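## Task

A small red foam block sits on a shelf in the recessed part of the shelving at the far end of the aisle, and a small cardboard box sits on the desk. Exchange their places: put the cardboard box on the shelf the red block was on, and put the red block on the desk. The robot must not tip over or finish leaning, or the task fails. Both objects must stay put on their own at the end; anything held there only by the robot does not count.

## Robot and tools

ROBOT. TidyBot++: a wheeled base 0.54 m long, 0.50 m wide and 0.38 m tall on four driven casters. It carries one arm with seven joints and a two-finger gripper. The shoulder is 0.12 m ahead of the base centre and 0.68 m off the floor. base_camera is fixed on the base and faces forward (644x364 pinhole). wrist_camera rides on the hand and looks along the fingers (644x476 fisheye). The arm starts folded with the hand pointing down, reaching up to 0.08 m beyond the base front.

FRAMES. Base frame: origin on the floor below the base centre, x forward, y left, z up. hand_pose uses this frame and marks the point between the finger pads; its z axis runs out along the fingers and its y axis is the closing direction. The odometry frame is the base frame as it was when the scene began. base_odometry only counts wheel rotation, so slipping shows up as travel, and it drifts a few cm and degrees over many moves. Heading is positive to the left, -3.142 to 3.142. base_tilt is in degrees, positive when leaning forward or right.

execute_actions. Arguments: "actions", a list holding exactly one action or nothing (empty just reports state and images), and "cameras", a list of "base_camera", "wrist_camera" or "all" (omitted, null or ["all"] gives both; [] gives none). An action may contain:
- "base": one object with a single key, a relative move from where the base last reported itself. translate_m: metres, forward positive, -2 to 2. strafe_m: metres sideways, left positive, -2 to 2. rotate_rad: radians, counter-clockwise from above positive, -6.3 to 6.3.
- "joints": one object keyed by joint name, absolute targets. Angles in radians: joint_1_rad any angle (whole arm about vertical; positive is clockwise from above, opposite to rotate_rad); joint_2_rad -2.249 to 2.249 (shoulder); joint_3_rad any angle (upper-arm twist); joint_4_rad -2.579 to 2.579 (elbow); joint_5_rad any angle (forearm twist); joint_6_rad -2.099 to 2.099 (wrist); joint_7_rad any angle (hand twist; hand down, positive is counter-clockwise from above, and 1.57 makes the fingers open left/right). gripper_pos is unitless, 0 open to 1 closed. Any-angle joints take the short way; for bigger turns send steps below half a turn.
- "speeds": caps for this action only: translate_m and strafe_m 0.05 to 0.5 m/s, rotate_rad 0.1 to 1.57 rad/s (defaults are the maxima). A base move needing over 8.667 s at its cap is refused; no action runs over 15 s.
Base and joint motions start together. Parts left out may still push toward earlier targets. An unknown key or out-of-range number makes the whole call refused with no motion.

ARM GEOMETRY. Upper arm 0.42 m, forearm 0.31 m, hand 0.31 m to the hand point. With joint_1_rad 0, joint_3_rad 3.14, joint_5_rad 0 the arm moves in the base's x-z plane; segment tilts from vertical (forward positive) are j2, j2-j4, j2-j4-j6. Reach ahead of the shoulder is the sum of length*sin(tilt); height above it is the sum of length*cos(tilt). A downward hand reaches at most about 0.94 m above the floor, and only near the base. Joints move up to 1.39 rad/s (1.22 for joints 5-7).

GRIPPER. Pad gap is about 85*(1-gripper_pos) mm. At 1 the fingers squeeze hard (about 96-120 N each) continuously. Status "done" at 1 means empty; "off_target" means an object stopped the fingers. Closed tips stick out about 20 mm beyond the hand point.

OTHER TOOLS. wait: "seconds" 0 to 10; no new command, returns state and images. zoom_image: "camera" and "region" [x0, y0, x1, y1] in pixels of that camera's latest full image, top-left origin, at most 504x504. read_manual: optional "section" ("licences"), returns licence text only. finished_scene: "scene" integer 1 or 2; ends that scene irreversibly once the last command has been held, and reports success plus the next task. A reply without a tool call ends all remaining work.

RESULT LINES. base_status and joint_status give how each motion ended: "done"; "off_target" (stopped short, may keep pushing); "contact_stop" or "time_out" (target dropped, holds in place); "not_followed" after a "joint command not followed" line with a "cause:", meaning a self-collision check withheld the arm targets (the gripper part still runs, and withheld targets may be retried later); "limit_stop_at_motor_heat". A base "done" only means the wheels turned enough; a blocked base can stop far short. on_its_own lists uncommanded changes. motor_effort is percent of maximum, peak in brackets, with noise. Warnings: ARM HIT (hard hit on base or itself), MOTOR HOT (60 °C), OVER-TEMPERATURE FAULT (75 °C, arm sags). A torque fault freezes the arm and gripper for 10 s and skips the rest of the call. The pictures line names the order of images.

ACCURACY. Friction leaves joints slightly off target; to correct, send last command + (wanted - read) for all seven joints. Repeating the same target does nothing. hand_pose may be 1-2 cm off; trust the cameras. A held load makes the arm sag; never command a loaded joint to its read angle. Calibration in the cameras is close but not exact.

AVOID. Driving while the arm is snagged above about 0.8 m (tipping), sideways shoves on a raised hand, arm against the base (no check there), hard contacts that trip torque limits (joints 1-4 104.5 N m, 5-7 51.3 N m), long loaded holds that overheat motors, drops, slams and hard pushes. Loose objects may get nudged occasionally; check they rest steadily and upright on their own, gripper released, before finishing.

Each tool is called after ">>>" as name(argument=value, ...) on one line, values as JSON.

## Session

I'll start by looking at the current state.

>>> execute_actions(actions=[])

Scene clock: 0.00 s.
base_odometry: x=+0.000 y=+0.000 heading=+0.000 (m, m, rad; odometry frame)
base_tilt: forward=-0.2 right=-0.5 (deg)
base_status: not commanded
joint_positions: joint_1_rad=+0.006 joint_2_rad=-0.400 joint_3_rad=+3.116 joint_4_rad=-2.527 joint_5_rad=-0.032 joint_6_rad=-0.887 joint_7_rad=+1.564 gripper_pos=+0.000
joint_status: not commanded
motor_effort: joint_1_rad=-1 joint_2_rad=-1 joint_3_rad=+1 joint_4_rad=+14 joint_5_rad=-1 joint_6_rad=+1 joint_7_rad=-1 (%)
hand_pose: x=+0.2615 y=+0.0107 z=+0.5946 quat_wxyz=(-0.009, +0.998, -0.004, +0.064) (m; base frame)
pictures: base_camera, wrist_camera
Images, in order (width x height): base_camera 644x364, wrist_camera 644x476.

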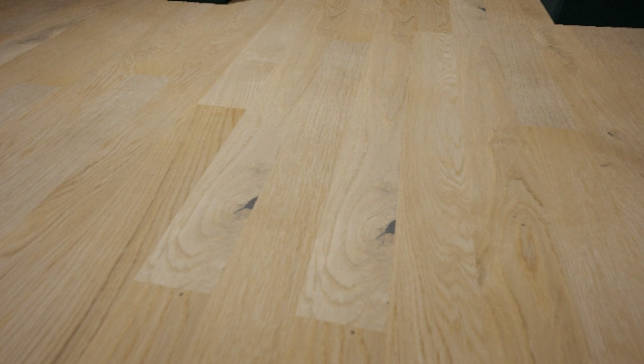

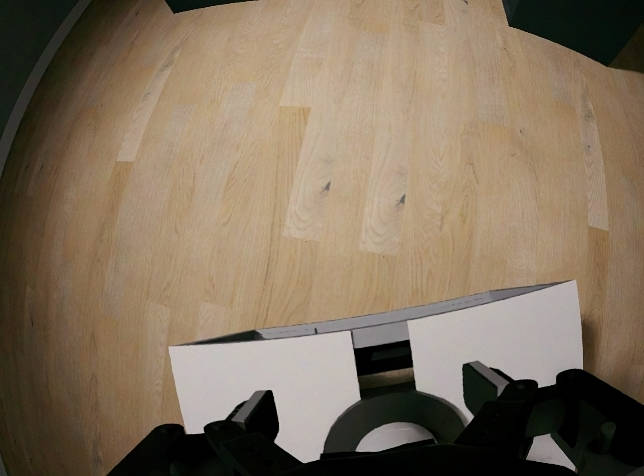

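>>> execute_actions(actions=[{"joints": {"joint_6_rad": 0.4}}])

Scene clock: 9.00 s.
base_odometry: x=+0.000 y=+0.000 heading=+0.000 (m, m, rad; odometry frame)
base_tilt: forward=-0.2 right=-0.5 (deg)
base_status: not commanded
joint_positions: joint_1_rad=+0.006 joint_2_rad=-0.400 joint_3_rad=+3.116 joint_4_rad=-2.526 joint_5_rad=-0.032 joint_6_rad=+0.377 joint_7_rad=+1.564 gripper_pos=+0.000
joint_status: all done
motor_effort: joint_1_rad=-1(0) joint_2_rad=-5(6) joint_3_rad=+1(1) joint_4_rad=+17(18) joint_5_rad=+0(1) joint_6_rad=+9(8) joint_7_rad=-1(0) (%)
hand_pose: x=+0.5285 y=+0.0065 z=+0.8486 quat_wxyz=(-0.009, +0.767, -0.008, +0.642) (m; base frame)
pictures: base_camera, wrist_camera
camera_calibration (this result's frames):
wrist_camera: T_world_to_cam=[[0.0218825, -0.983685, -0.178561, 0.162787], [-0.100291, 0.175543, -0.97935, 0.953598], [0.994717, 0.0393387, -0.0948133, -0.317397], [0, 0, 0, 1]] pos_world=[0.407795, 0.00521926, 0.932881]
Images, in order (width x height): base_camera 644x364, wrist_camera 644x476.

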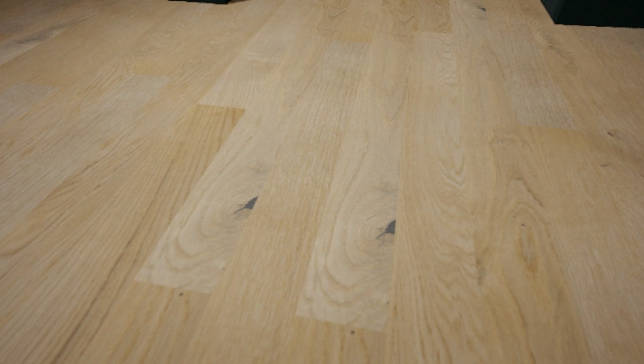

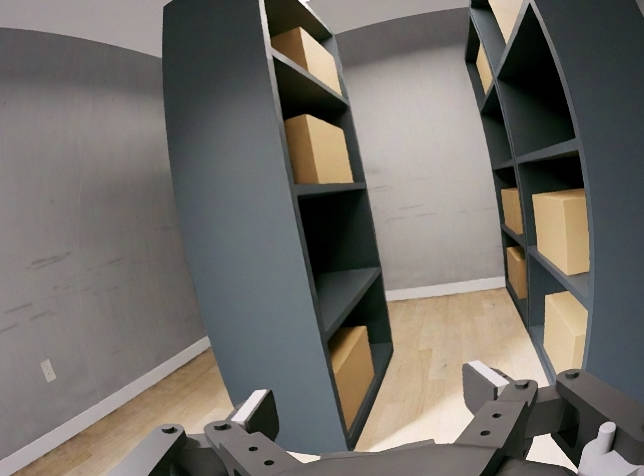

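>>> execute_actions(actions=[{"joints": {"joint_1_rad": 1.5}}], cameras=["wrist_camera"])

Scene clock: 20.90 s.
base_odometry: x=+0.000 y=+0.000 heading=+0.000 (m, m, rad; odometry frame)
base_tilt: forward=-0.1 right=-0.5 (deg)
base_status: not commanded
joint_positions: joint_1_rad=+1.478 joint_2_rad=-0.400 joint_3_rad=+3.116 joint_4_rad=-2.526 joint_5_rad=-0.032 joint_6_rad=+0.377 joint_7_rad=+1.564 gripper_pos=+0.000
joint_status: all done
motor_effort: joint_1_rad=-1(1) joint_2_rad=-5(5) joint_3_rad=+1(1) joint_4_rad=+17(18) joint_5_rad=+0(0) joint_6_rad=+9(8) joint_7_rad=+0(1) (%)
hand_pose: x=+0.1658 y=-0.4068 z=+0.8486 quat_wxyz=(+0.424, +0.563, -0.521, +0.482) (m; base frame)
pictures: wrist_camera
camera_calibration (this result's frames):
wrist_camera: T_world_to_cam=[[-0.976763, -0.11853, -0.178561, 0.281626], [0.164828, 0.117071, -0.97935, 0.922049], [0.136987, -0.986025, -0.0948134, -0.215327], [0, 0, 0, 1]] pos_world=[0.152599, -0.286881, 0.93288]
Images, in order (width x height): wrist_camera 644x476.

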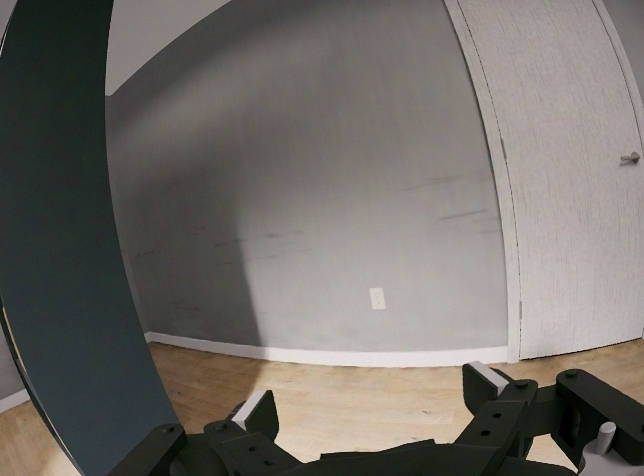

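>>> execute_actions(actions=[{"joints": {"joint_1_rad": 3.0}}], cameras=["wrist_camera"])

Scene clock: 26.77 s.
base_odometry: x=+0.000 y=+0.000 heading=+0.000 (m, m, rad; odometry frame)
base_tilt: forward=-0.1 right=-0.4 (deg)
base_status: not commanded
joint_positions: joint_1_rad=+2.978 joint_2_rad=-0.400 joint_3_rad=+3.116 joint_4_rad=-2.526 joint_5_rad=-0.032 joint_6_rad=+0.377 joint_7_rad=+1.564 gripper_pos=+0.000
joint_status: all done
motor_effort: joint_1_rad=-1(1) joint_2_rad=-5(5) joint_3_rad=+1(1) joint_4_rad=+18(17) joint_5_rad=+0(1) joint_6_rad=+9(8) joint_7_rad=-1(1) (%)
hand_pose: x=-0.2835 y=-0.0754 z=+0.8486 quat_wxyz=(+0.638, +0.057, -0.765, +0.063) (m; base frame)
pictures: wrist_camera
camera_calibration (this result's frames):
wrist_camera: T_world_to_cam=[[-0.187335, 0.96593, -0.178561, 0.187684], [0.128438, -0.156132, -0.97935, 0.92638], [-0.973863, -0.206401, -0.0948132, -0.0831357], [0, 0, 0, 1]] pos_world=[-0.164785, -0.0538109, 0.932881]
Images, in order (width x height): wrist_camera 644x476.

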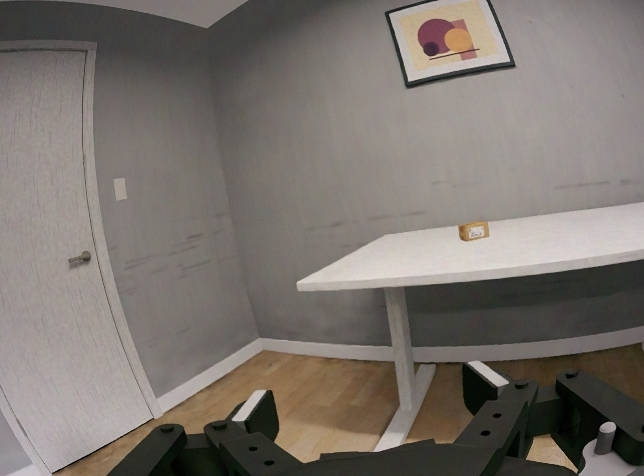

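>>> zoom_image(camera="wrist_camera", region=[400, 180, 560, 300])

Region (400, 180, 560, 300) of wrist_camera's 644x476 image, scaled by 3.150; it fills the top 378 rows of this view, and the rest is white.

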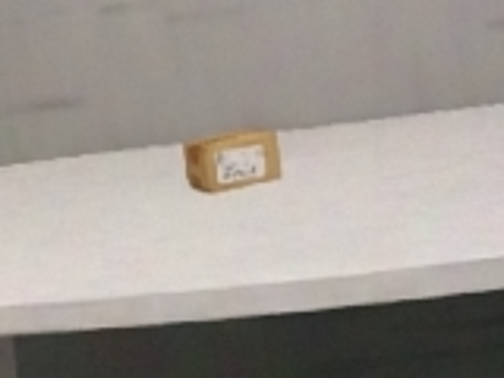

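>>> execute_actions(actions=[{"base": {"rotate_rad": -0.23}, "joints": {"joint_1_rad": 3.16, "joint_2_rad": 0.0, "joint_4_rad": -1.45, "joint_6_rad": -0.9}}])

Scene clock: 107.33 s.
base_odometry: x=+0.000 y=+0.000 heading=-0.229 (m, m, rad; odometry frame)
base_tilt: forward=-0.2 right=-0.5 (deg)
base_status: done
joint_positions: joint_1_rad=+3.136 joint_2_rad=-0.023 joint_3_rad=+3.116 joint_4_rad=-1.461 joint_5_rad=-0.032 joint_6_rad=-0.856 joint_7_rad=+1.564 gripper_pos=+0.000
joint_status: all done
motor_effort: joint_1_rad=-1(1) joint_2_rad=-19(19) joint_3_rad=+1(2) joint_4_rad=+19(19) joint_5_rad=+0(0) joint_6_rad=+7(9) joint_7_rad=-1(1) (%)
hand_pose: x=-0.4152 y=-0.0258 z=+0.9380 quat_wxyz=(+0.411, +0.007, -0.912, +0.023) (m; base frame)
pictures: base_camera, wrist_camera
camera_calibration (this result's frames):
wrist_camera: T_world_to_cam=[[0.030774, 0.983247, -0.17966, 0.223063], [0.601809, -0.16174, -0.782091, 1.04994], [-0.798047, -0.0840529, -0.596705, 0.354256], [0, 0, 0, 1]] pos_world=[-0.356018, -0.0197323, 1.07261]
Images, in order (width x height): base_camera 644x364, wrist_camera 644x476.

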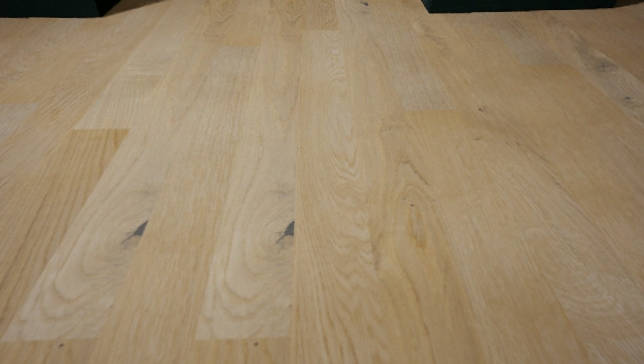

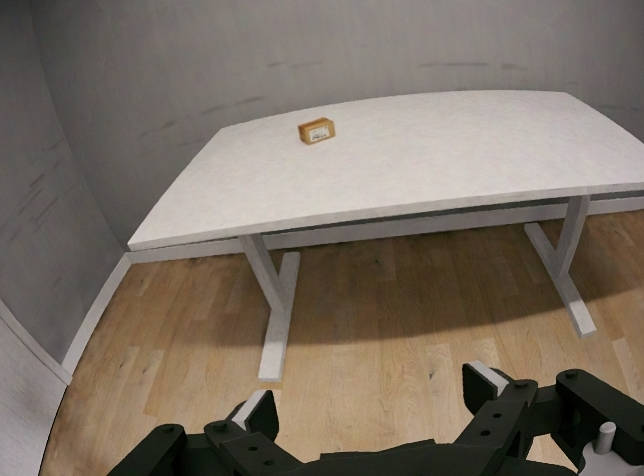

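>>> zoom_image(camera="wrist_camera", region=[270, 95, 370, 170])

Region (270, 95, 370, 170) of wrist_camera's 644x476 image, scaled by 5.040; it fills the top 378 rows of this view, and the rest is white.

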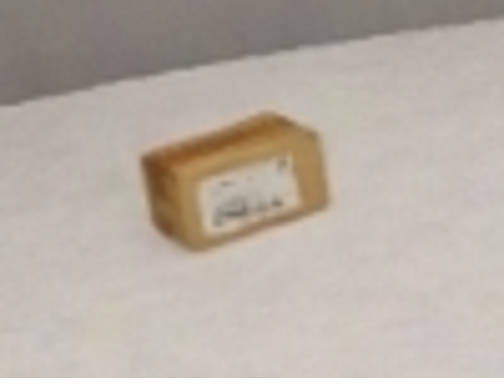

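>>> execute_actions(actions=[{"base": {"translate_m": -0.6}, "joints": {"joint_6_rad": -1.2, "joint_4_rad": -1.3}}], cameras=["wrist_camera"])

Scene clock: 220.70 s.
base_odometry: x=-0.584 y=+0.137 heading=-0.229 (m, m, rad; odometry frame)
base_tilt: forward=-0.3 right=-0.5 (deg)
base_status: done
joint_positions: joint_1_rad=+3.136 joint_2_rad=-0.009 joint_3_rad=+3.116 joint_4_rad=-1.309 joint_5_rad=-0.032 joint_6_rad=-1.162 joint_7_rad=+1.564 gripper_pos=+0.000
joint_status: all done
motor_effort: joint_1_rad=-1(0) joint_2_rad=-20(22) joint_3_rad=+1(1) joint_4_rad=+18(19) joint_5_rad=-1(1) joint_6_rad=+5(8) joint_7_rad=-1(1) (%)
hand_pose: x=-0.3749 y=-0.0258 z=+0.9448 quat_wxyz=(+0.333, +0.010, -0.943, +0.022) (m; base frame)
pictures: wrist_camera
camera_calibration (this result's frames):
wrist_camera: T_world_to_cam=[[0.0509097, 0.984786, -0.166148, 0.21782], [0.724685, -0.1509, -0.672354, 0.97364], [-0.687197, -0.0861759, -0.721342, 0.549771], [0, 0, 0, 1]] pos_world=[-0.338871, -0.0202069, 1.0874]
Images, in order (width x height): wrist_camera 644x476.

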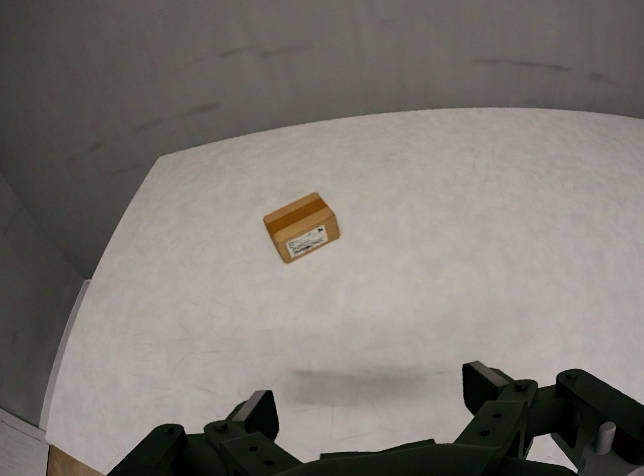

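>>> zoom_image(camera="wrist_camera", region=[240, 170, 370, 280])

Region (240, 170, 370, 280) of wrist_camera's 644x476 image, scaled by 3.877; it fills the top 426 rows of this view, and the rest is white.

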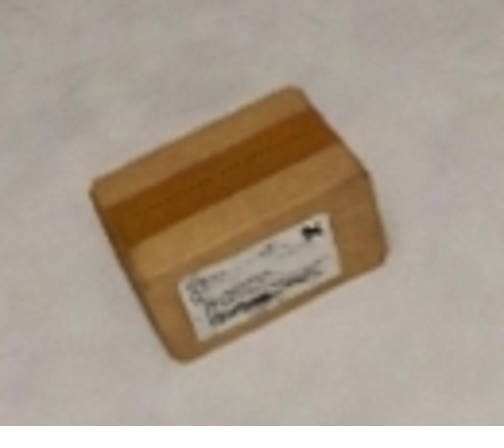

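>>> execute_actions(actions=[{"joints": {"joint_1_rad": 3.012, "joint_2_rad": 0.62, "joint_4_rad": -0.515, "joint_6_rad": -1.83, "joint_7_rad": 0.26}}], cameras=["wrist_camera"])

Scene clock: 342.80 s.
base_odometry: x=-0.584 y=+0.137 heading=-0.229 (m, m, rad; odometry frame)
base_tilt: forward=-0.1 right=-0.4 (deg)
base_status: not commanded
joint_positions: joint_1_rad=+3.035 joint_2_rad=+0.605 joint_3_rad=+3.116 joint_4_rad=-0.529 joint_5_rad=-0.032 joint_6_rad=-1.786 joint_7_rad=+0.283 gripper_pos=+0.000
joint_status: all done
motor_effort: joint_1_rad=-1(1) joint_2_rad=-37(38) joint_3_rad=+0(0) joint_4_rad=+15(19) joint_5_rad=-1(1) joint_6_rad=+2(6) joint_7_rad=+0(1) (%)
hand_pose: x=-0.4675 y=-0.0837 z=+0.8576 quat_wxyz=(+0.070, -0.541, -0.833, +0.089) (m; base frame)
pictures: wrist_camera
camera_calibration (this result's frames):
wrist_camera: T_world_to_cam=[[0.928145, 0.254211, -0.271887, 0.70477], [0.247727, -0.967061, -0.0585227, 0.155658], [-0.277809, -0.0130361, -0.960548, 0.820873], [0, 0, 0, 1]] pos_world=[-0.464644, -0.0179289, 0.989215]
Images, in order (width x height): wrist_camera 644x476.

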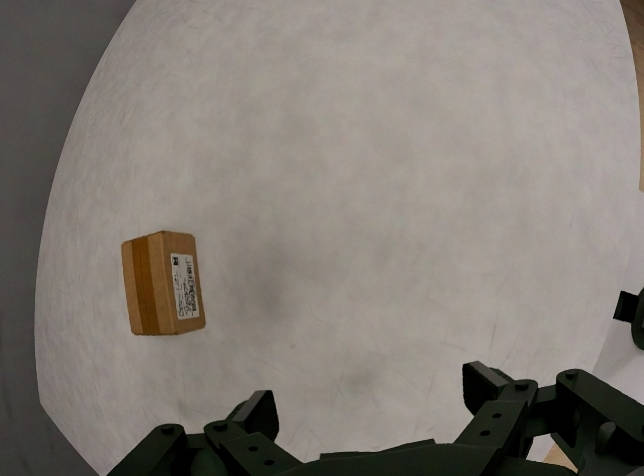

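>>> zoom_image(camera="wrist_camera", region=[100, 210, 230, 350])

>>> zoom_image(camera="wrist_camera", region=[520, 150, 644, 400])

Region (100, 210, 230, 350) of wrist_camera's 644x476 image, scaled by 3.600; it fills the left 468 columns of this view, and the rest is white.

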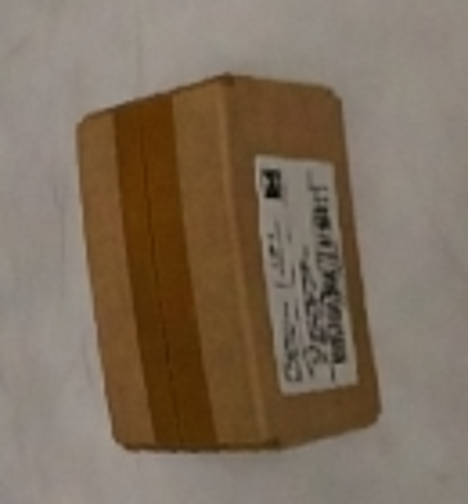

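Region (520, 150, 644, 400) of wrist_camera's 644x476 image, scaled by 2.016; it fills the left 250 columns of this view, and the rest is white.

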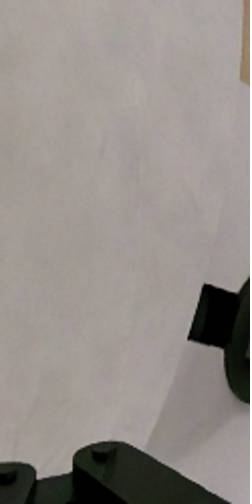

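>>> execute_actions(actions=[{"base": {"translate_m": -0.21}}], cameras=["wrist_camera"])

Scene clock: 373.43 s.
base_odometry: x=-0.789 y=+0.185 heading=-0.230 (m, m, rad; odometry frame)
base_tilt: forward=-0.2 right=-0.5 (deg)
base_status: done
joint_positions: joint_1_rad=+3.034 joint_2_rad=+0.614 joint_3_rad=+3.116 joint_4_rad=-0.527 joint_5_rad=-0.032 joint_6_rad=-1.789 joint_7_rad=+0.283 gripper_pos=+0.000
joint_status: not commanded
motor_effort: joint_1_rad=-1(0) joint_2_rad=-37(40) joint_3_rad=+0(0) joint_4_rad=+15(15) joint_5_rad=-1(1) joint_6_rad=+1(2) joint_7_rad=+0(1) (%)
hand_pose: x=-0.4683 y=-0.0843 z=+0.8531 quat_wxyz=(+0.066, -0.541, -0.834, +0.086) (m; base frame)
pictures: wrist_camera
camera_calibration (this result's frames):
wrist_camera: T_world_to_cam=[[0.930464, 0.255354, -0.262738, 0.697773], [0.249164, -0.96677, -0.0572053, 0.154636], [-0.268615, -0.0122374, -0.96317, 0.822892], [0, 0, 0, 1]] pos_world=[-0.466741, -0.0186119, 0.984762]
Images, in order (width x height): wrist_camera 644x476.

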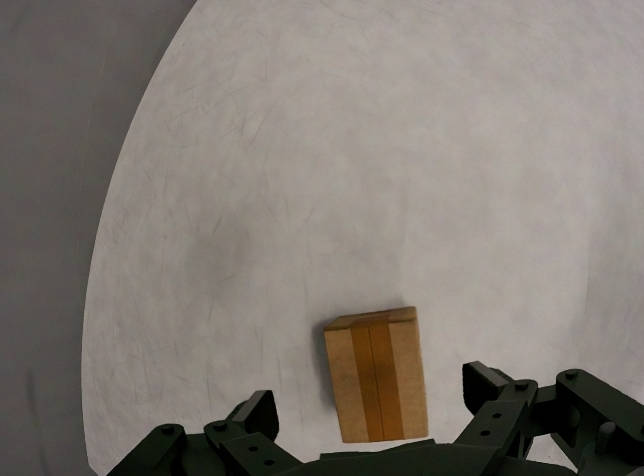

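>>> execute_actions(actions=[{"joints": {"joint_2_rad": 0.722, "joint_4_rad": -0.578}}], cameras=["wrist_camera"])

Scene clock: 412.23 s.
base_odometry: x=-0.789 y=+0.185 heading=-0.230 (m, m, rad; odometry frame)
base_tilt: forward=-0.1 right=-0.5 (deg)
base_status: not commanded
joint_positions: joint_1_rad=+3.034 joint_2_rad=+0.722 joint_3_rad=+3.116 joint_4_rad=-0.572 joint_5_rad=-0.032 joint_6_rad=-1.789 joint_7_rad=+0.283 gripper_pos=+0.000
joint_status: all done
motor_effort: joint_1_rad=-1(1) joint_2_rad=-39(44) joint_3_rad=+0(0) joint_4_rad=+16(16) joint_5_rad=-1(1) joint_6_rad=+0(2) joint_7_rad=+0(0) (%)
hand_pose: x=-0.4734 y=-0.0849 z=+0.7734 quat_wxyz=(+0.007, -0.545, -0.837, +0.037) (m; base frame)
pictures: wrist_camera
camera_calibration (this result's frames):
wrist_camera: T_world_to_cam=[[0.959035, 0.259298, -0.114093, 0.580671], [0.256918, -0.965787, -0.0353521, 0.137617], [-0.119356, 0.00459138, -0.992841, 0.839804], [0, 0, 0, 1]] pos_world=[-0.492004, -0.0215143, 0.904907]
Images, in order (width x height): wrist_camera 644x476.

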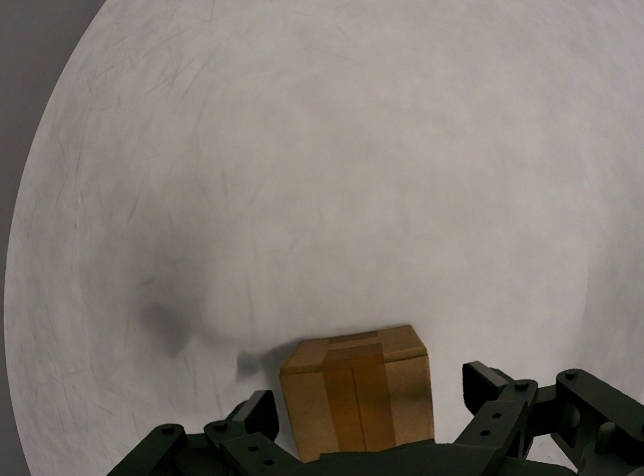

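>>> execute_actions(actions=[{"joints": {"gripper_pos": 1.0}}], cameras=["wrist_camera"])

Scene clock: 419.00 s.
base_odometry: x=-0.789 y=+0.185 heading=-0.230 (m, m, rad; odometry frame)
base_tilt: forward=-0.1 right=-0.5 (deg)
base_status: not commanded
joint_positions: joint_1_rad=+3.034 joint_2_rad=+0.719 joint_3_rad=+3.116 joint_4_rad=-0.573 joint_5_rad=-0.032 joint_6_rad=-1.789 joint_7_rad=+0.283 gripper_pos=+0.359
joint_status: gripper_pos off_target (ended at +0.359, target +1.000)
motor_effort: joint_1_rad=-1(1) joint_2_rad=-40(41) joint_3_rad=+0(0) joint_4_rad=+15(15) joint_5_rad=-1(0) joint_6_rad=+1(1) joint_7_rad=-1(0) (%)
hand_pose: x=-0.4728 y=-0.0848 z=+0.7745 quat_wxyz=(+0.007, -0.545, -0.837, +0.038) (m; base frame)
pictures: wrist_camera
camera_calibration (this result's frames):
wrist_camera: T_world_to_cam=[[0.958918, 0.259334, -0.114988, 0.580864], [0.256929, -0.965777, -0.0355239, 0.137711], [-0.120265, 0.00452086, -0.992732, 0.840489], [0, 0, 0, 1]] pos_world=[-0.491302, -0.0214395, 0.906064]
Images, in order (width x height): wrist_camera 644x476.

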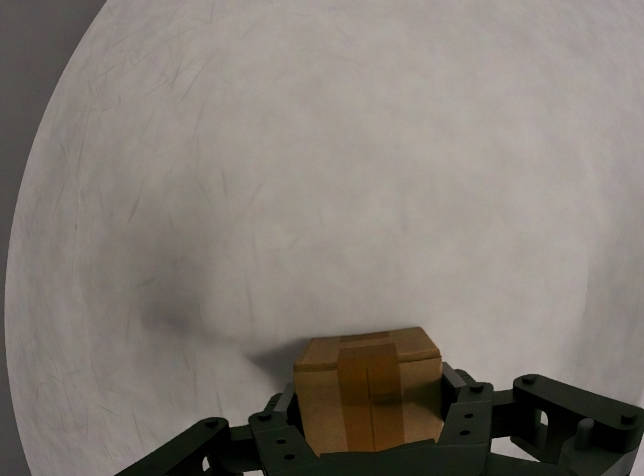

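>>> execute_actions(actions=[{"base": {"translate_m": 0.45}, "joints": {"joint_2_rad": 0.1}}], cameras=["wrist_camera"])

>>> execute_actions(actions=[{"base": {"translate_m": 0.95}, "joints": {"joint_1_rad": -0.02, "joint_2_rad": -0.42, "joint_4_rad": -2.5, "joint_6_rad": 0.4, "joint_7_rad": 1.6}}])

Scene clock: 456.50 s.
base_odometry: x=-0.351 y=+0.083 heading=-0.230 (m, m, rad; odometry frame)
base_tilt: forward=-0.3 right=-0.5 (deg)
base_status: done
joint_positions: joint_1_rad=+3.027 joint_2_rad=+0.090 joint_3_rad=+3.116 joint_4_rad=-0.580 joint_5_rad=-0.032 joint_6_rad=-1.793 joint_7_rad=+0.283 gripper_pos=+0.359
joint_status: all done
motor_effort: joint_1_rad=-1(3) joint_2_rad=-18(46) joint_3_rad=+0(1) joint_4_rad=+13(18) joint_5_rad=+0(1) joint_6_rad=+7(6) joint_7_rad=-1(1) (%)
hand_pose: x=-0.3035 y=-0.0695 z=+1.1053 quat_wxyz=(+0.242, -0.505, -0.796, +0.229) (m; base frame)
pictures: wrist_camera
camera_calibration (this result's frames):
wrist_camera: T_world_to_cam=[[0.709664, 0.237769, -0.663207, 0.981306], [0.214928, -0.969523, -0.117603, 0.198505], [-0.670957, -0.059083, -0.739139, 0.737309], [0, 0, 0, 1]] pos_world=[-0.244359, 0.00269421, 1.21913]
Images, in order (width x height): wrist_camera 644x476.

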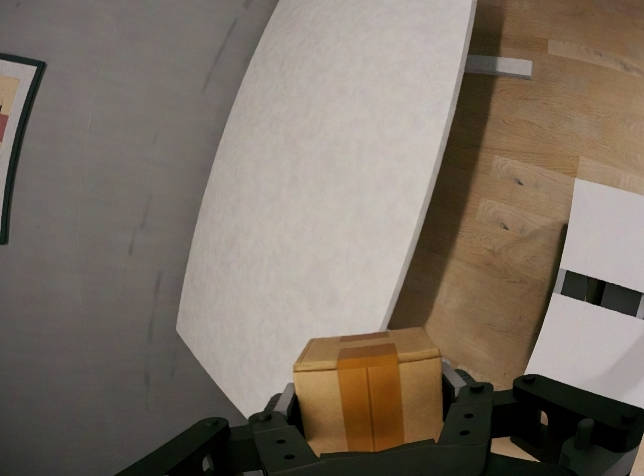

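Scene clock: 460.37 s.
base_odometry: x=+0.575 y=-0.133 heading=-0.229 (m, m, rad; odometry frame)
base_tilt: forward=-0.1 right=-0.5 (deg)
base_status: done
joint_positions: joint_1_rad=+0.002 joint_2_rad=-0.393 joint_3_rad=+3.115 joint_4_rad=-2.493 joint_5_rad=-0.032 joint_6_rad=+0.349 joint_7_rad=+1.574 gripper_pos=+0.359
joint_status: all done
motor_effort: joint_1_rad=-1(1) joint_2_rad=-5(24) joint_3_rad=+1(3) joint_4_rad=+19(21) joint_5_rad=+0(1) joint_6_rad=+9(8) joint_7_rad=-1(1) (%)
hand_pose: x=+0.5352 y=+0.0091 z=+0.8557 quat_wxyz=(-0.008, +0.768, -0.002, +0.641) (m; base frame)
pictures: base_camera, wrist_camera
camera_calibration (this result's frames):
wrist_camera: T_world_to_cam=[[0.0288382, -0.985256, -0.168637, 0.154188], [-0.104216, 0.164824, -0.980802, 0.964227], [0.994137, 0.0458592, -0.0979258, -0.320576], [0, 0, 0, 1]] pos_world=[0.414737, 0.00768849, 0.940324]
Images, in order (width x height): base_camera 644x364, wrist_camera 644x476.

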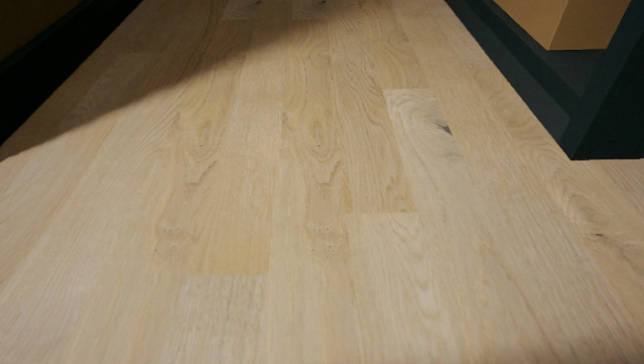

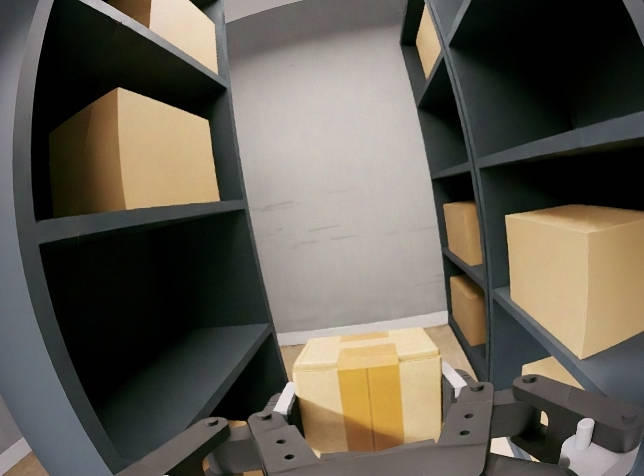

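>>> execute_actions(actions=[{"base": {"rotate_rad": -0.07}, "joints": {"joint_1_rad": -0.4}}], cameras=["base_camera"])

>>> execute_actions(actions=[{"base": {"translate_m": 1.0}, "joints": {"joint_1_rad": -0.7}}])

Scene clock: 504.40 s.
base_odometry: x=+0.575 y=-0.133 heading=-0.299 (m, m, rad; odometry frame)
base_tilt: forward=-0.1 right=-0.6 (deg)
base_status: done
joint_positions: joint_1_rad=-0.379 joint_2_rad=-0.393 joint_3_rad=+3.117 joint_4_rad=-2.493 joint_5_rad=-0.032 joint_6_rad=+0.350 joint_7_rad=+1.574 gripper_pos=+0.359
joint_status: all done
motor_effort: joint_1_rad=-1(2) joint_2_rad=-6(6) joint_3_rad=+1(2) joint_4_rad=+19(19) joint_5_rad=+0(1) joint_6_rad=+10(9) joint_7_rad=-1(1) (%)
hand_pose: x=+0.5022 y=+0.1624 z=+0.8560 quat_wxyz=(-0.128, +0.754, +0.143, +0.628) (m; base frame)
pictures: base_camera
Images, in order (width x height): base_camera 644x364.

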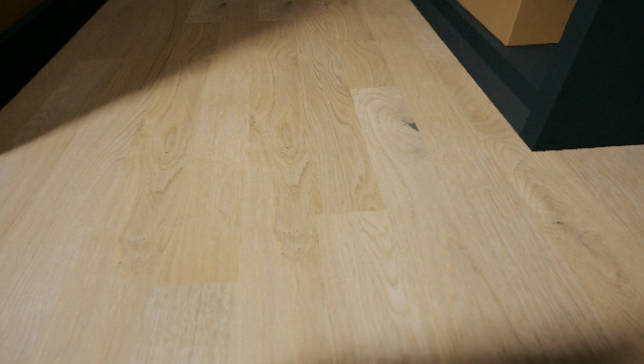

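Scene clock: 507.77 s.
base_odometry: x=+1.530 y=-0.429 heading=-0.300 (m, m, rad; odometry frame)
base_tilt: forward=-0.1 right=-0.6 (deg)
base_status: done
joint_positions: joint_1_rad=-0.679 joint_2_rad=-0.400 joint_3_rad=+3.117 joint_4_rad=-2.495 joint_5_rad=-0.032 joint_6_rad=+0.351 joint_7_rad=+1.574 gripper_pos=+0.359
joint_status: all done
motor_effort: joint_1_rad=-1(0) joint_2_rad=-6(8) joint_3_rad=+1(2) joint_4_rad=+20(20) joint_5_rad=+1(1) joint_6_rad=+9(10) joint_7_rad=-1(1) (%)
hand_pose: x=+0.4358 y=+0.2676 z=+0.8582 quat_wxyz=(-0.222, +0.723, +0.253, +0.604) (m; base frame)
pictures: base_camera, wrist_camera
camera_calibration (this result's frames):
wrist_camera: T_world_to_cam=[[0.642614, -0.747341, -0.168904, 0.0812643], [-0.179704, 0.0672857, -0.981417, 0.973224], [0.744818, 0.661025, -0.0910615, -0.2953], [0, 0, 0, 1]] pos_world=[0.342615, 0.190449, 0.941974]
Images, in order (width x height): base_camera 644x364, wrist_camera 644x476.

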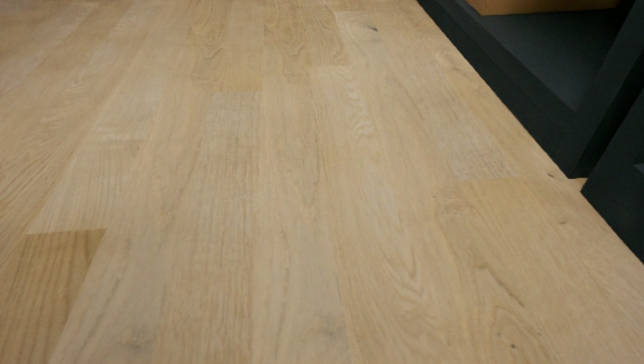

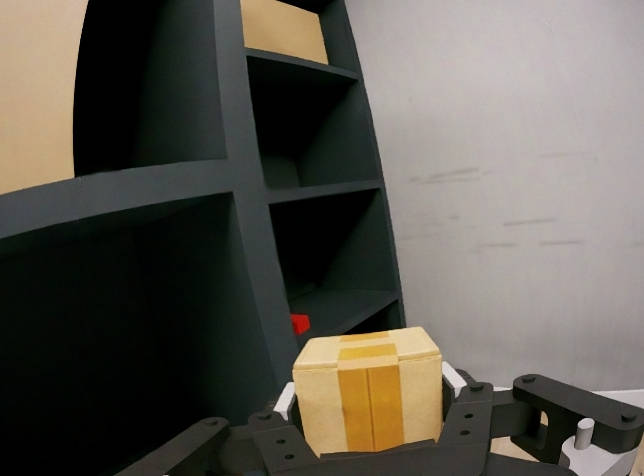

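>>> execute_actions(actions=[{"base": {"translate_m": 0.9}, "joints": {"joint_1_rad": -1.15, "joint_6_rad": 0.1}}])

Scene clock: 543.93 s.
base_odometry: x=+2.390 y=-0.696 heading=-0.301 (m, m, rad; odometry frame)
base_tilt: forward=-0.2 right=-0.6 (deg)
base_status: done
joint_positions: joint_1_rad=-1.128 joint_2_rad=-0.402 joint_3_rad=+3.117 joint_4_rad=-2.496 joint_5_rad=-0.032 joint_6_rad=+0.138 joint_7_rad=+1.574 gripper_pos=+0.359
joint_status: all done
motor_effort: joint_1_rad=-1(0) joint_2_rad=-5(6) joint_3_rad=+1(2) joint_4_rad=+19(20) joint_5_rad=+0(0) joint_6_rad=+8(10) joint_7_rad=-1(1) (%)
hand_pose: x=+0.2793 y=+0.3619 z=+0.7946 quat_wxyz=(-0.306, +0.701, +0.443, +0.467) (m; base frame)
pictures: base_camera, wrist_camera
camera_calibration (this result's frames):
wrist_camera: T_world_to_cam=[[0.889547, -0.423863, -0.170432, 0.056727], [-0.276999, -0.203757, -0.939018, 0.967896], [0.363288, 0.88251, -0.298661, -0.0555105], [0, 0, 0, 1]] pos_world=[0.237812, 0.270248, 0.901961]
Images, in order (width x height): base_camera 644x364, wrist_camera 644x476.

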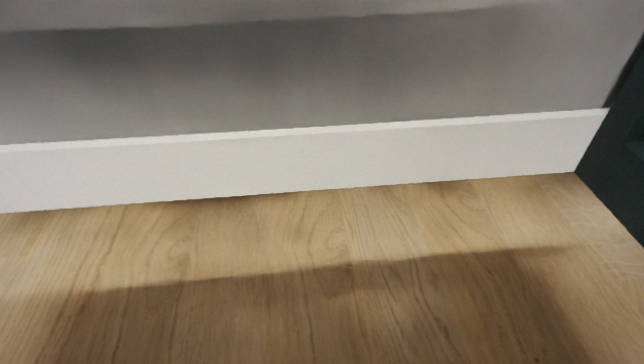

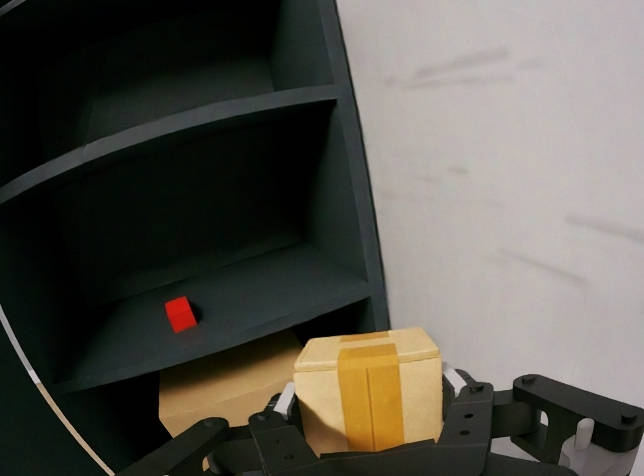

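>>> zoom_image(camera="wrist_camera", region=[20, 220, 400, 420])

>>> zoom_image(camera="wrist_camera", region=[140, 280, 230, 370])

Region (20, 220, 400, 420) of wrist_camera's 644x476 image, scaled by 1.326; it fills the top 265 rows of this view, and the rest is white.

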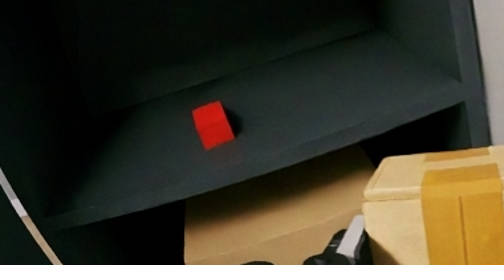

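Region (140, 280, 230, 370) of wrist_camera's 644x476 image, scaled by 5.600.

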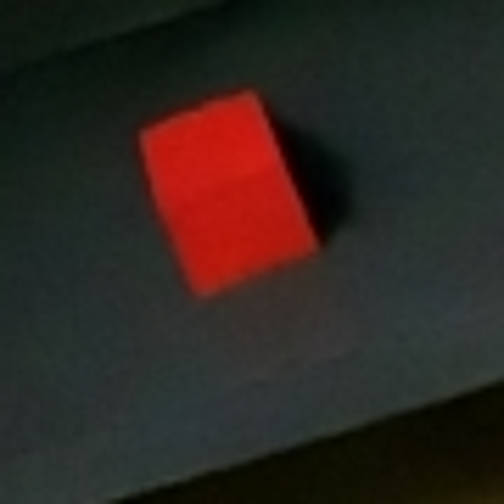

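>>> execute_actions(actions=[{"base": {"translate_m": 0.17}, "joints": {"joint_1_rad": -1.59, "joint_2_rad": 0.83, "joint_4_rad": -2.17, "joint_6_rad": 1.48}}])

Scene clock: 587.63 s.
base_odometry: x=+2.552 y=-0.747 heading=-0.302 (m, m, rad; odometry frame)
base_tilt: forward=-0.2 right=-0.5 (deg)
base_status: done
joint_positions: joint_1_rad=-1.568 joint_2_rad=+0.820 joint_3_rad=+3.117 joint_4_rad=-2.187 joint_5_rad=-0.032 joint_6_rad=+1.429 joint_7_rad=+1.574 gripper_pos=+0.359
joint_status: all done
motor_effort: joint_1_rad=-1(3) joint_2_rad=-35(36) joint_3_rad=+0(1) joint_4_rad=+8(19) joint_5_rad=-1(1) joint_6_rad=+9(9) joint_7_rad=-1(0) (%)
hand_pose: x=+0.1177 y=+0.6607 z=+0.6551 quat_wxyz=(-0.498, +0.511, +0.493, +0.498) (m; base frame)
pictures: base_camera, wrist_camera
camera_calibration (this result's frames):
wrist_camera: T_world_to_cam=[[0.985474, 0.0309309, -0.166988, -0.0106418], [-0.168795, 0.0700837, -0.983156, 0.688225], [-0.0187068, 0.997061, 0.0742866, -0.577124], [0, 0, 0, 1]] pos_world=[0.11586, 0.527524, 0.717728]
Images, in order (width x height): base_camera 644x364, wrist_camera 644x476.

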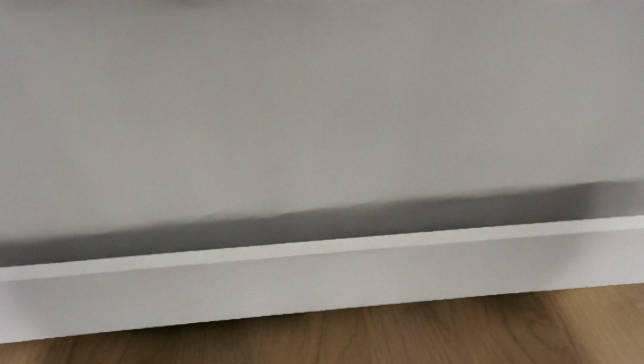

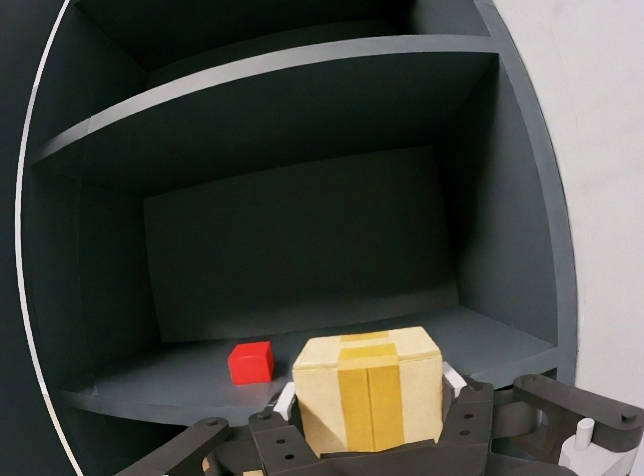

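>>> zoom_image(camera="wrist_camera", region=[190, 320, 310, 440])

>>> zoom_image(camera="wrist_camera", region=[430, 280, 600, 420])

Region (190, 320, 310, 440) of wrist_camera's 644x476 image, scaled by 4.200.

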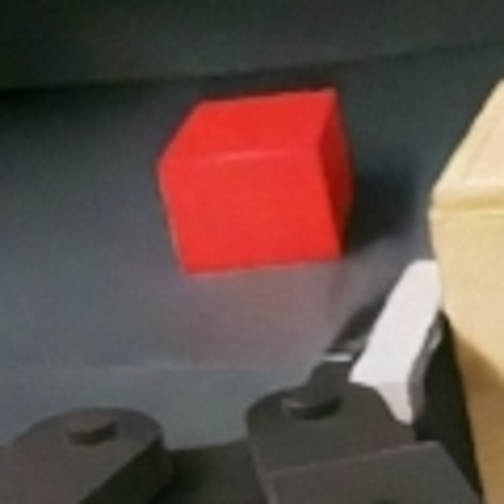

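Region (430, 280, 600, 420) of wrist_camera's 644x476 image, scaled by 2.965; it fills the top 415 rows of this view, and the rest is white.

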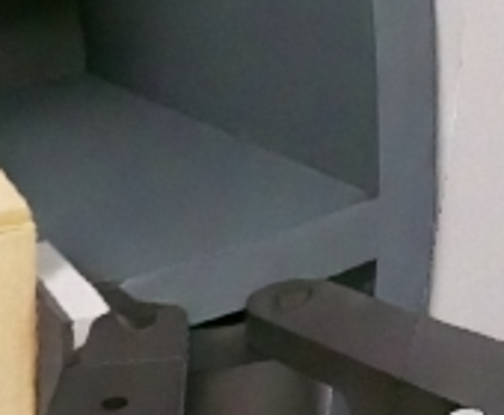

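>>> execute_actions(actions=[{"base": {"strafe_m": 0.35}, "joints": {"joint_2_rad": 0.79}, "speeds": {"strafe_m": 0.3}}], cameras=["wrist_camera"])

Scene clock: 654.60 s.
base_odometry: x=+2.657 y=-0.413 heading=-0.302 (m, m, rad; odometry frame)
base_tilt: forward=-0.2 right=-0.5 (deg)
base_status: done
joint_positions: joint_1_rad=-1.569 joint_2_rad=+0.806 joint_3_rad=+3.117 joint_4_rad=-2.181 joint_5_rad=-0.032 joint_6_rad=+1.431 joint_7_rad=+1.574 gripper_pos=+0.359
joint_status: all done
motor_effort: joint_1_rad=-1(2) joint_2_rad=-34(37) joint_3_rad=-1(0) joint_4_rad=+8(8) joint_5_rad=+0(0) joint_6_rad=+8(9) joint_7_rad=-1(1) (%)
hand_pose: x=+0.1175 y=+0.6630 z=+0.6674 quat_wxyz=(-0.504, +0.505, +0.487, +0.503) (m; base frame)
pictures: wrist_camera
camera_calibration (this result's frames):
wrist_camera: T_world_to_cam=[[0.985461, 0.0349123, -0.166278, -0.0115509], [-0.168847, 0.0922301, -0.981318, 0.684209], [-0.0189242, 0.995125, 0.096784, -0.5941], [0, 0, 0, 1]] pos_world=[0.115667, 0.528503, 0.727005]
Images, in order (width x height): wrist_camera 644x476.

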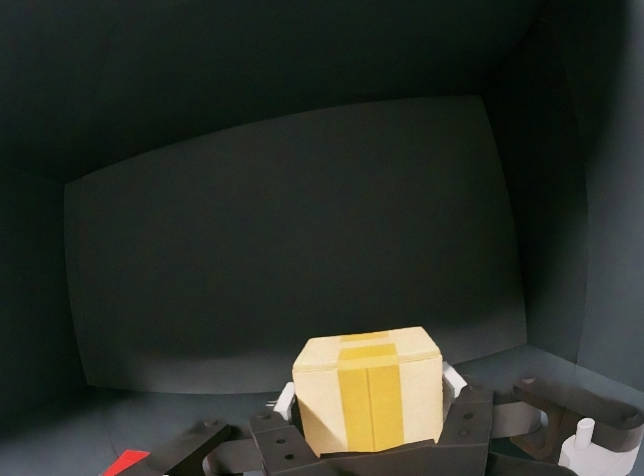

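>>> execute_actions(actions=[{"joints": {"joint_2_rad": 0.865}}], cameras=["wrist_camera"])

Scene clock: 686.13 s.
base_odometry: x=+2.657 y=-0.413 heading=-0.302 (m, m, rad; odometry frame)
base_tilt: forward=-0.2 right=-0.5 (deg)
base_status: not commanded
joint_positions: joint_1_rad=-1.569 joint_2_rad=+0.859 joint_3_rad=+3.117 joint_4_rad=-2.181 joint_5_rad=-0.032 joint_6_rad=+1.432 joint_7_rad=+1.574 gripper_pos=+0.359
joint_status: all done
motor_effort: joint_1_rad=-1(1) joint_2_rad=-34(37) joint_3_rad=+0(0) joint_4_rad=+7(8) joint_5_rad=+0(0) joint_6_rad=+9(10) joint_7_rad=+0(0) (%)
hand_pose: x=+0.1175 y=+0.6613 z=+0.6324 quat_wxyz=(-0.491, +0.518, +0.500, +0.490) (m; base frame)
pictures: wrist_camera
camera_calibration (this result's frames):
wrist_camera: T_world_to_cam=[[0.985445, 0.026143, -0.167973, -0.0104321], [-0.168942, 0.0407496, -0.984783, 0.686315], [-0.0189003, 0.998827, 0.0445731, -0.558464], [0, 0, 0, 1]] pos_world=[0.115672, 0.530115, 0.699012]
Images, in order (width x height): wrist_camera 644x476.

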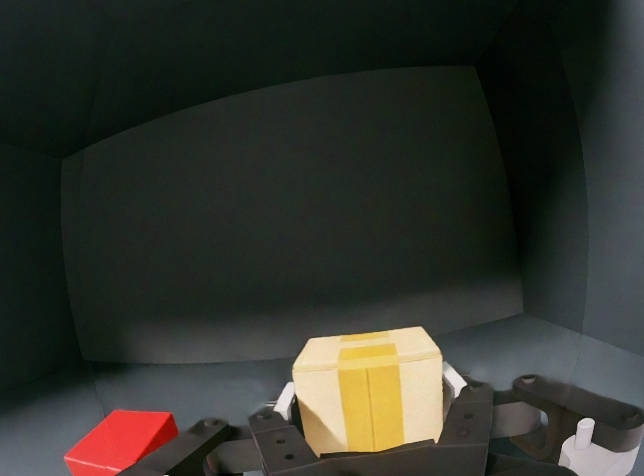

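>>> execute_actions(actions=[{"joints": {"joint_2_rad": 0.89}}], cameras=["wrist_camera"])

Scene clock: 690.87 s.
base_odometry: x=+2.657 y=-0.413 heading=-0.302 (m, m, rad; odometry frame)
base_tilt: forward=-0.2 right=-0.5 (deg)
base_status: not commanded
joint_positions: joint_1_rad=-1.569 joint_2_rad=+0.878 joint_3_rad=+3.117 joint_4_rad=-2.181 joint_5_rad=-0.032 joint_6_rad=+1.432 joint_7_rad=+1.574 gripper_pos=+0.359
joint_status: all done
motor_effort: joint_1_rad=-1(1) joint_2_rad=-35(36) joint_3_rad=+0(0) joint_4_rad=+6(7) joint_5_rad=+0(0) joint_6_rad=+9(9) joint_7_rad=-1(1) (%)
hand_pose: x=+0.1175 y=+0.6603 z=+0.6200 quat_wxyz=(-0.486, +0.523, +0.505, +0.486) (m; base frame)
pictures: wrist_camera
camera_calibration (this result's frames):
wrist_camera: T_world_to_cam=[[0.985438, 0.0229949, -0.168472, -0.0100915], [-0.16898, 0.0223157, -0.985367, 0.686717], [-0.0188988, 0.999486, 0.0258765, -0.545717], [0, 0, 0, 1]] pos_world=[0.115673, 0.530344, 0.689089]
Images, in order (width x height): wrist_camera 644x476.

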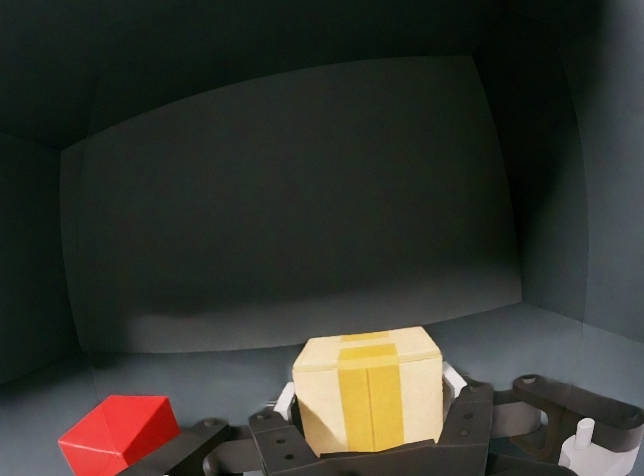

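>>> execute_actions(actions=[{"joints": {"joint_2_rad": 0.908}}], cameras=["wrist_camera"])

Scene clock: 701.90 s.
base_odometry: x=+2.657 y=-0.413 heading=-0.302 (m, m, rad; odometry frame)
base_tilt: forward=-0.2 right=-0.6 (deg)
base_status: not commanded
joint_positions: joint_1_rad=-1.569 joint_2_rad=+0.886 joint_3_rad=+3.117 joint_4_rad=-2.180 joint_5_rad=-0.032 joint_6_rad=+1.438 joint_7_rad=+1.575 gripper_pos=+0.359
joint_status: all done
motor_effort: joint_1_rad=-1(0) joint_2_rad=-34(36) joint_3_rad=+0(0) joint_4_rad=+6(7) joint_5_rad=-1(0) joint_6_rad=+8(10) joint_7_rad=-1(1) (%)
hand_pose: x=+0.1175 y=+0.6600 z=+0.6165 quat_wxyz=(-0.485, +0.523, +0.505, +0.485) (m; base frame)
pictures: wrist_camera
camera_calibration (this result's frames):
wrist_camera: T_world_to_cam=[[0.985511, 0.0225443, -0.168107, -0.0106643], [-0.168568, 0.0203871, -0.985479, 0.684502], [-0.0187897, 0.999538, 0.023892, -0.544147], [0, 0, 0, 1]] pos_world=[0.115671, 0.530181, 0.68577]
Images, in order (width x height): wrist_camera 644x476.

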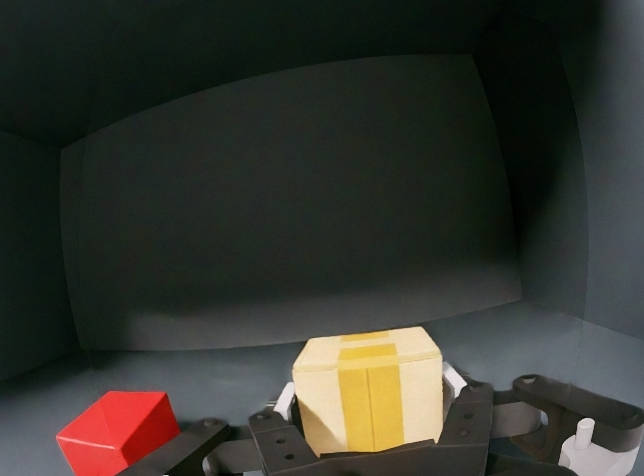

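>>> execute_actions(actions=[{"joints": {"gripper_pos": 0.0, "joint_2_rad": 0.885}}], cameras=["wrist_camera"])

Scene clock: 706.60 s.
base_odometry: x=+2.657 y=-0.413 heading=-0.302 (m, m, rad; odometry frame)
base_tilt: forward=-0.2 right=-0.6 (deg)
base_status: not commanded
joint_positions: joint_1_rad=-1.569 joint_2_rad=+0.886 joint_3_rad=+3.117 joint_4_rad=-2.180 joint_5_rad=-0.032 joint_6_rad=+1.438 joint_7_rad=+1.575 gripper_pos=+0.000
joint_status: all done
motor_effort: joint_1_rad=+0(1) joint_2_rad=-34(35) joint_3_rad=+0(0) joint_4_rad=+6(7) joint_5_rad=+0(0) joint_6_rad=+9(9) joint_7_rad=+0(0) (%)
hand_pose: x=+0.1175 y=+0.6600 z=+0.6166 quat_wxyz=(-0.485, +0.523, +0.505, +0.485) (m; base frame)
pictures: wrist_camera
camera_calibration (this result's frames):
wrist_camera: T_world_to_cam=[[0.985511, 0.0225885, -0.168101, -0.0106697], [-0.168568, 0.0206481, -0.985474, 0.684491], [-0.0187894, 0.999532, 0.0241566, -0.544333], [0, 0, 0, 1]] pos_world=[0.115671, 0.530186, 0.685904]
Images, in order (width x height): wrist_camera 644x476.

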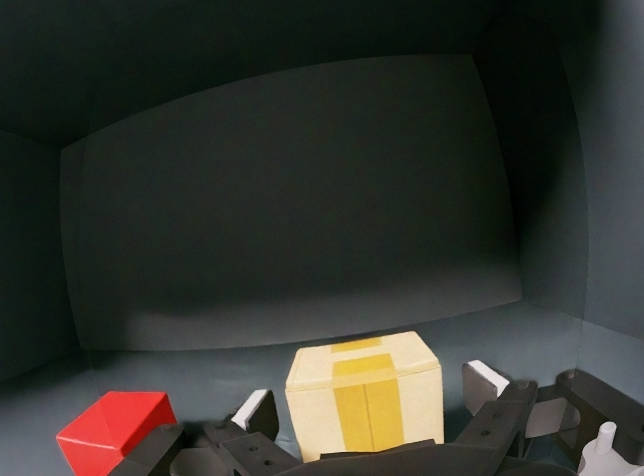

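>>> execute_actions(actions=[{"joints": {"joint_2_rad": 0.49, "joint_6_rad": 0.84}}], cameras=["wrist_camera"])

Scene clock: 801.07 s.
base_odometry: x=+2.657 y=-0.413 heading=-0.302 (m, m, rad; odometry frame)
base_tilt: forward=-0.1 right=-0.6 (deg)
base_status: not commanded
joint_positions: joint_1_rad=-1.569 joint_2_rad=+0.506 joint_3_rad=+3.117 joint_4_rad=-2.180 joint_5_rad=-0.032 joint_6_rad=+0.883 joint_7_rad=+1.575 gripper_pos=+0.000
joint_status: all done
motor_effort: joint_1_rad=-1(0) joint_2_rad=-30(36) joint_3_rad=+0(0) joint_4_rad=+12(12) joint_5_rad=+0(0) joint_6_rad=+8(8) joint_7_rad=-1(1) (%)
hand_pose: x=+0.1131 y=+0.6447 z=+0.6961 quat_wxyz=(-0.443, +0.562, +0.547, +0.434) (m; base frame)
pictures: wrist_camera
camera_calibration (this result's frames):
wrist_camera: T_world_to_cam=[[0.984108, 0.00536682, -0.177492, 0.0251524], [-0.174605, -0.152739, -0.97272, 0.866007], [-0.0323304, 0.988252, -0.149375, -0.40144], [0, 0, 0, 1]] pos_world=[0.113478, 0.528862, 0.786881]
Images, in order (width x height): wrist_camera 644x476.

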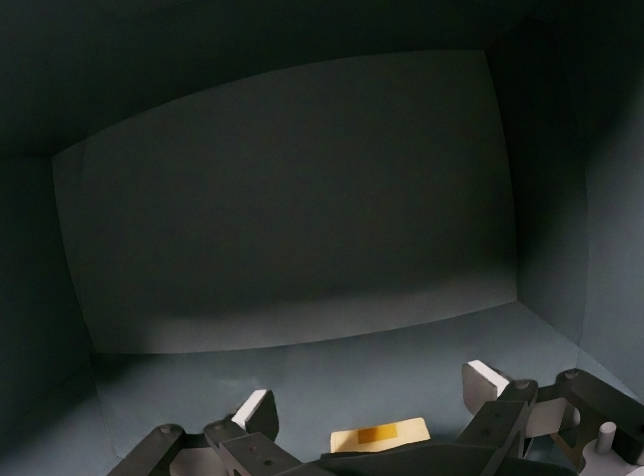

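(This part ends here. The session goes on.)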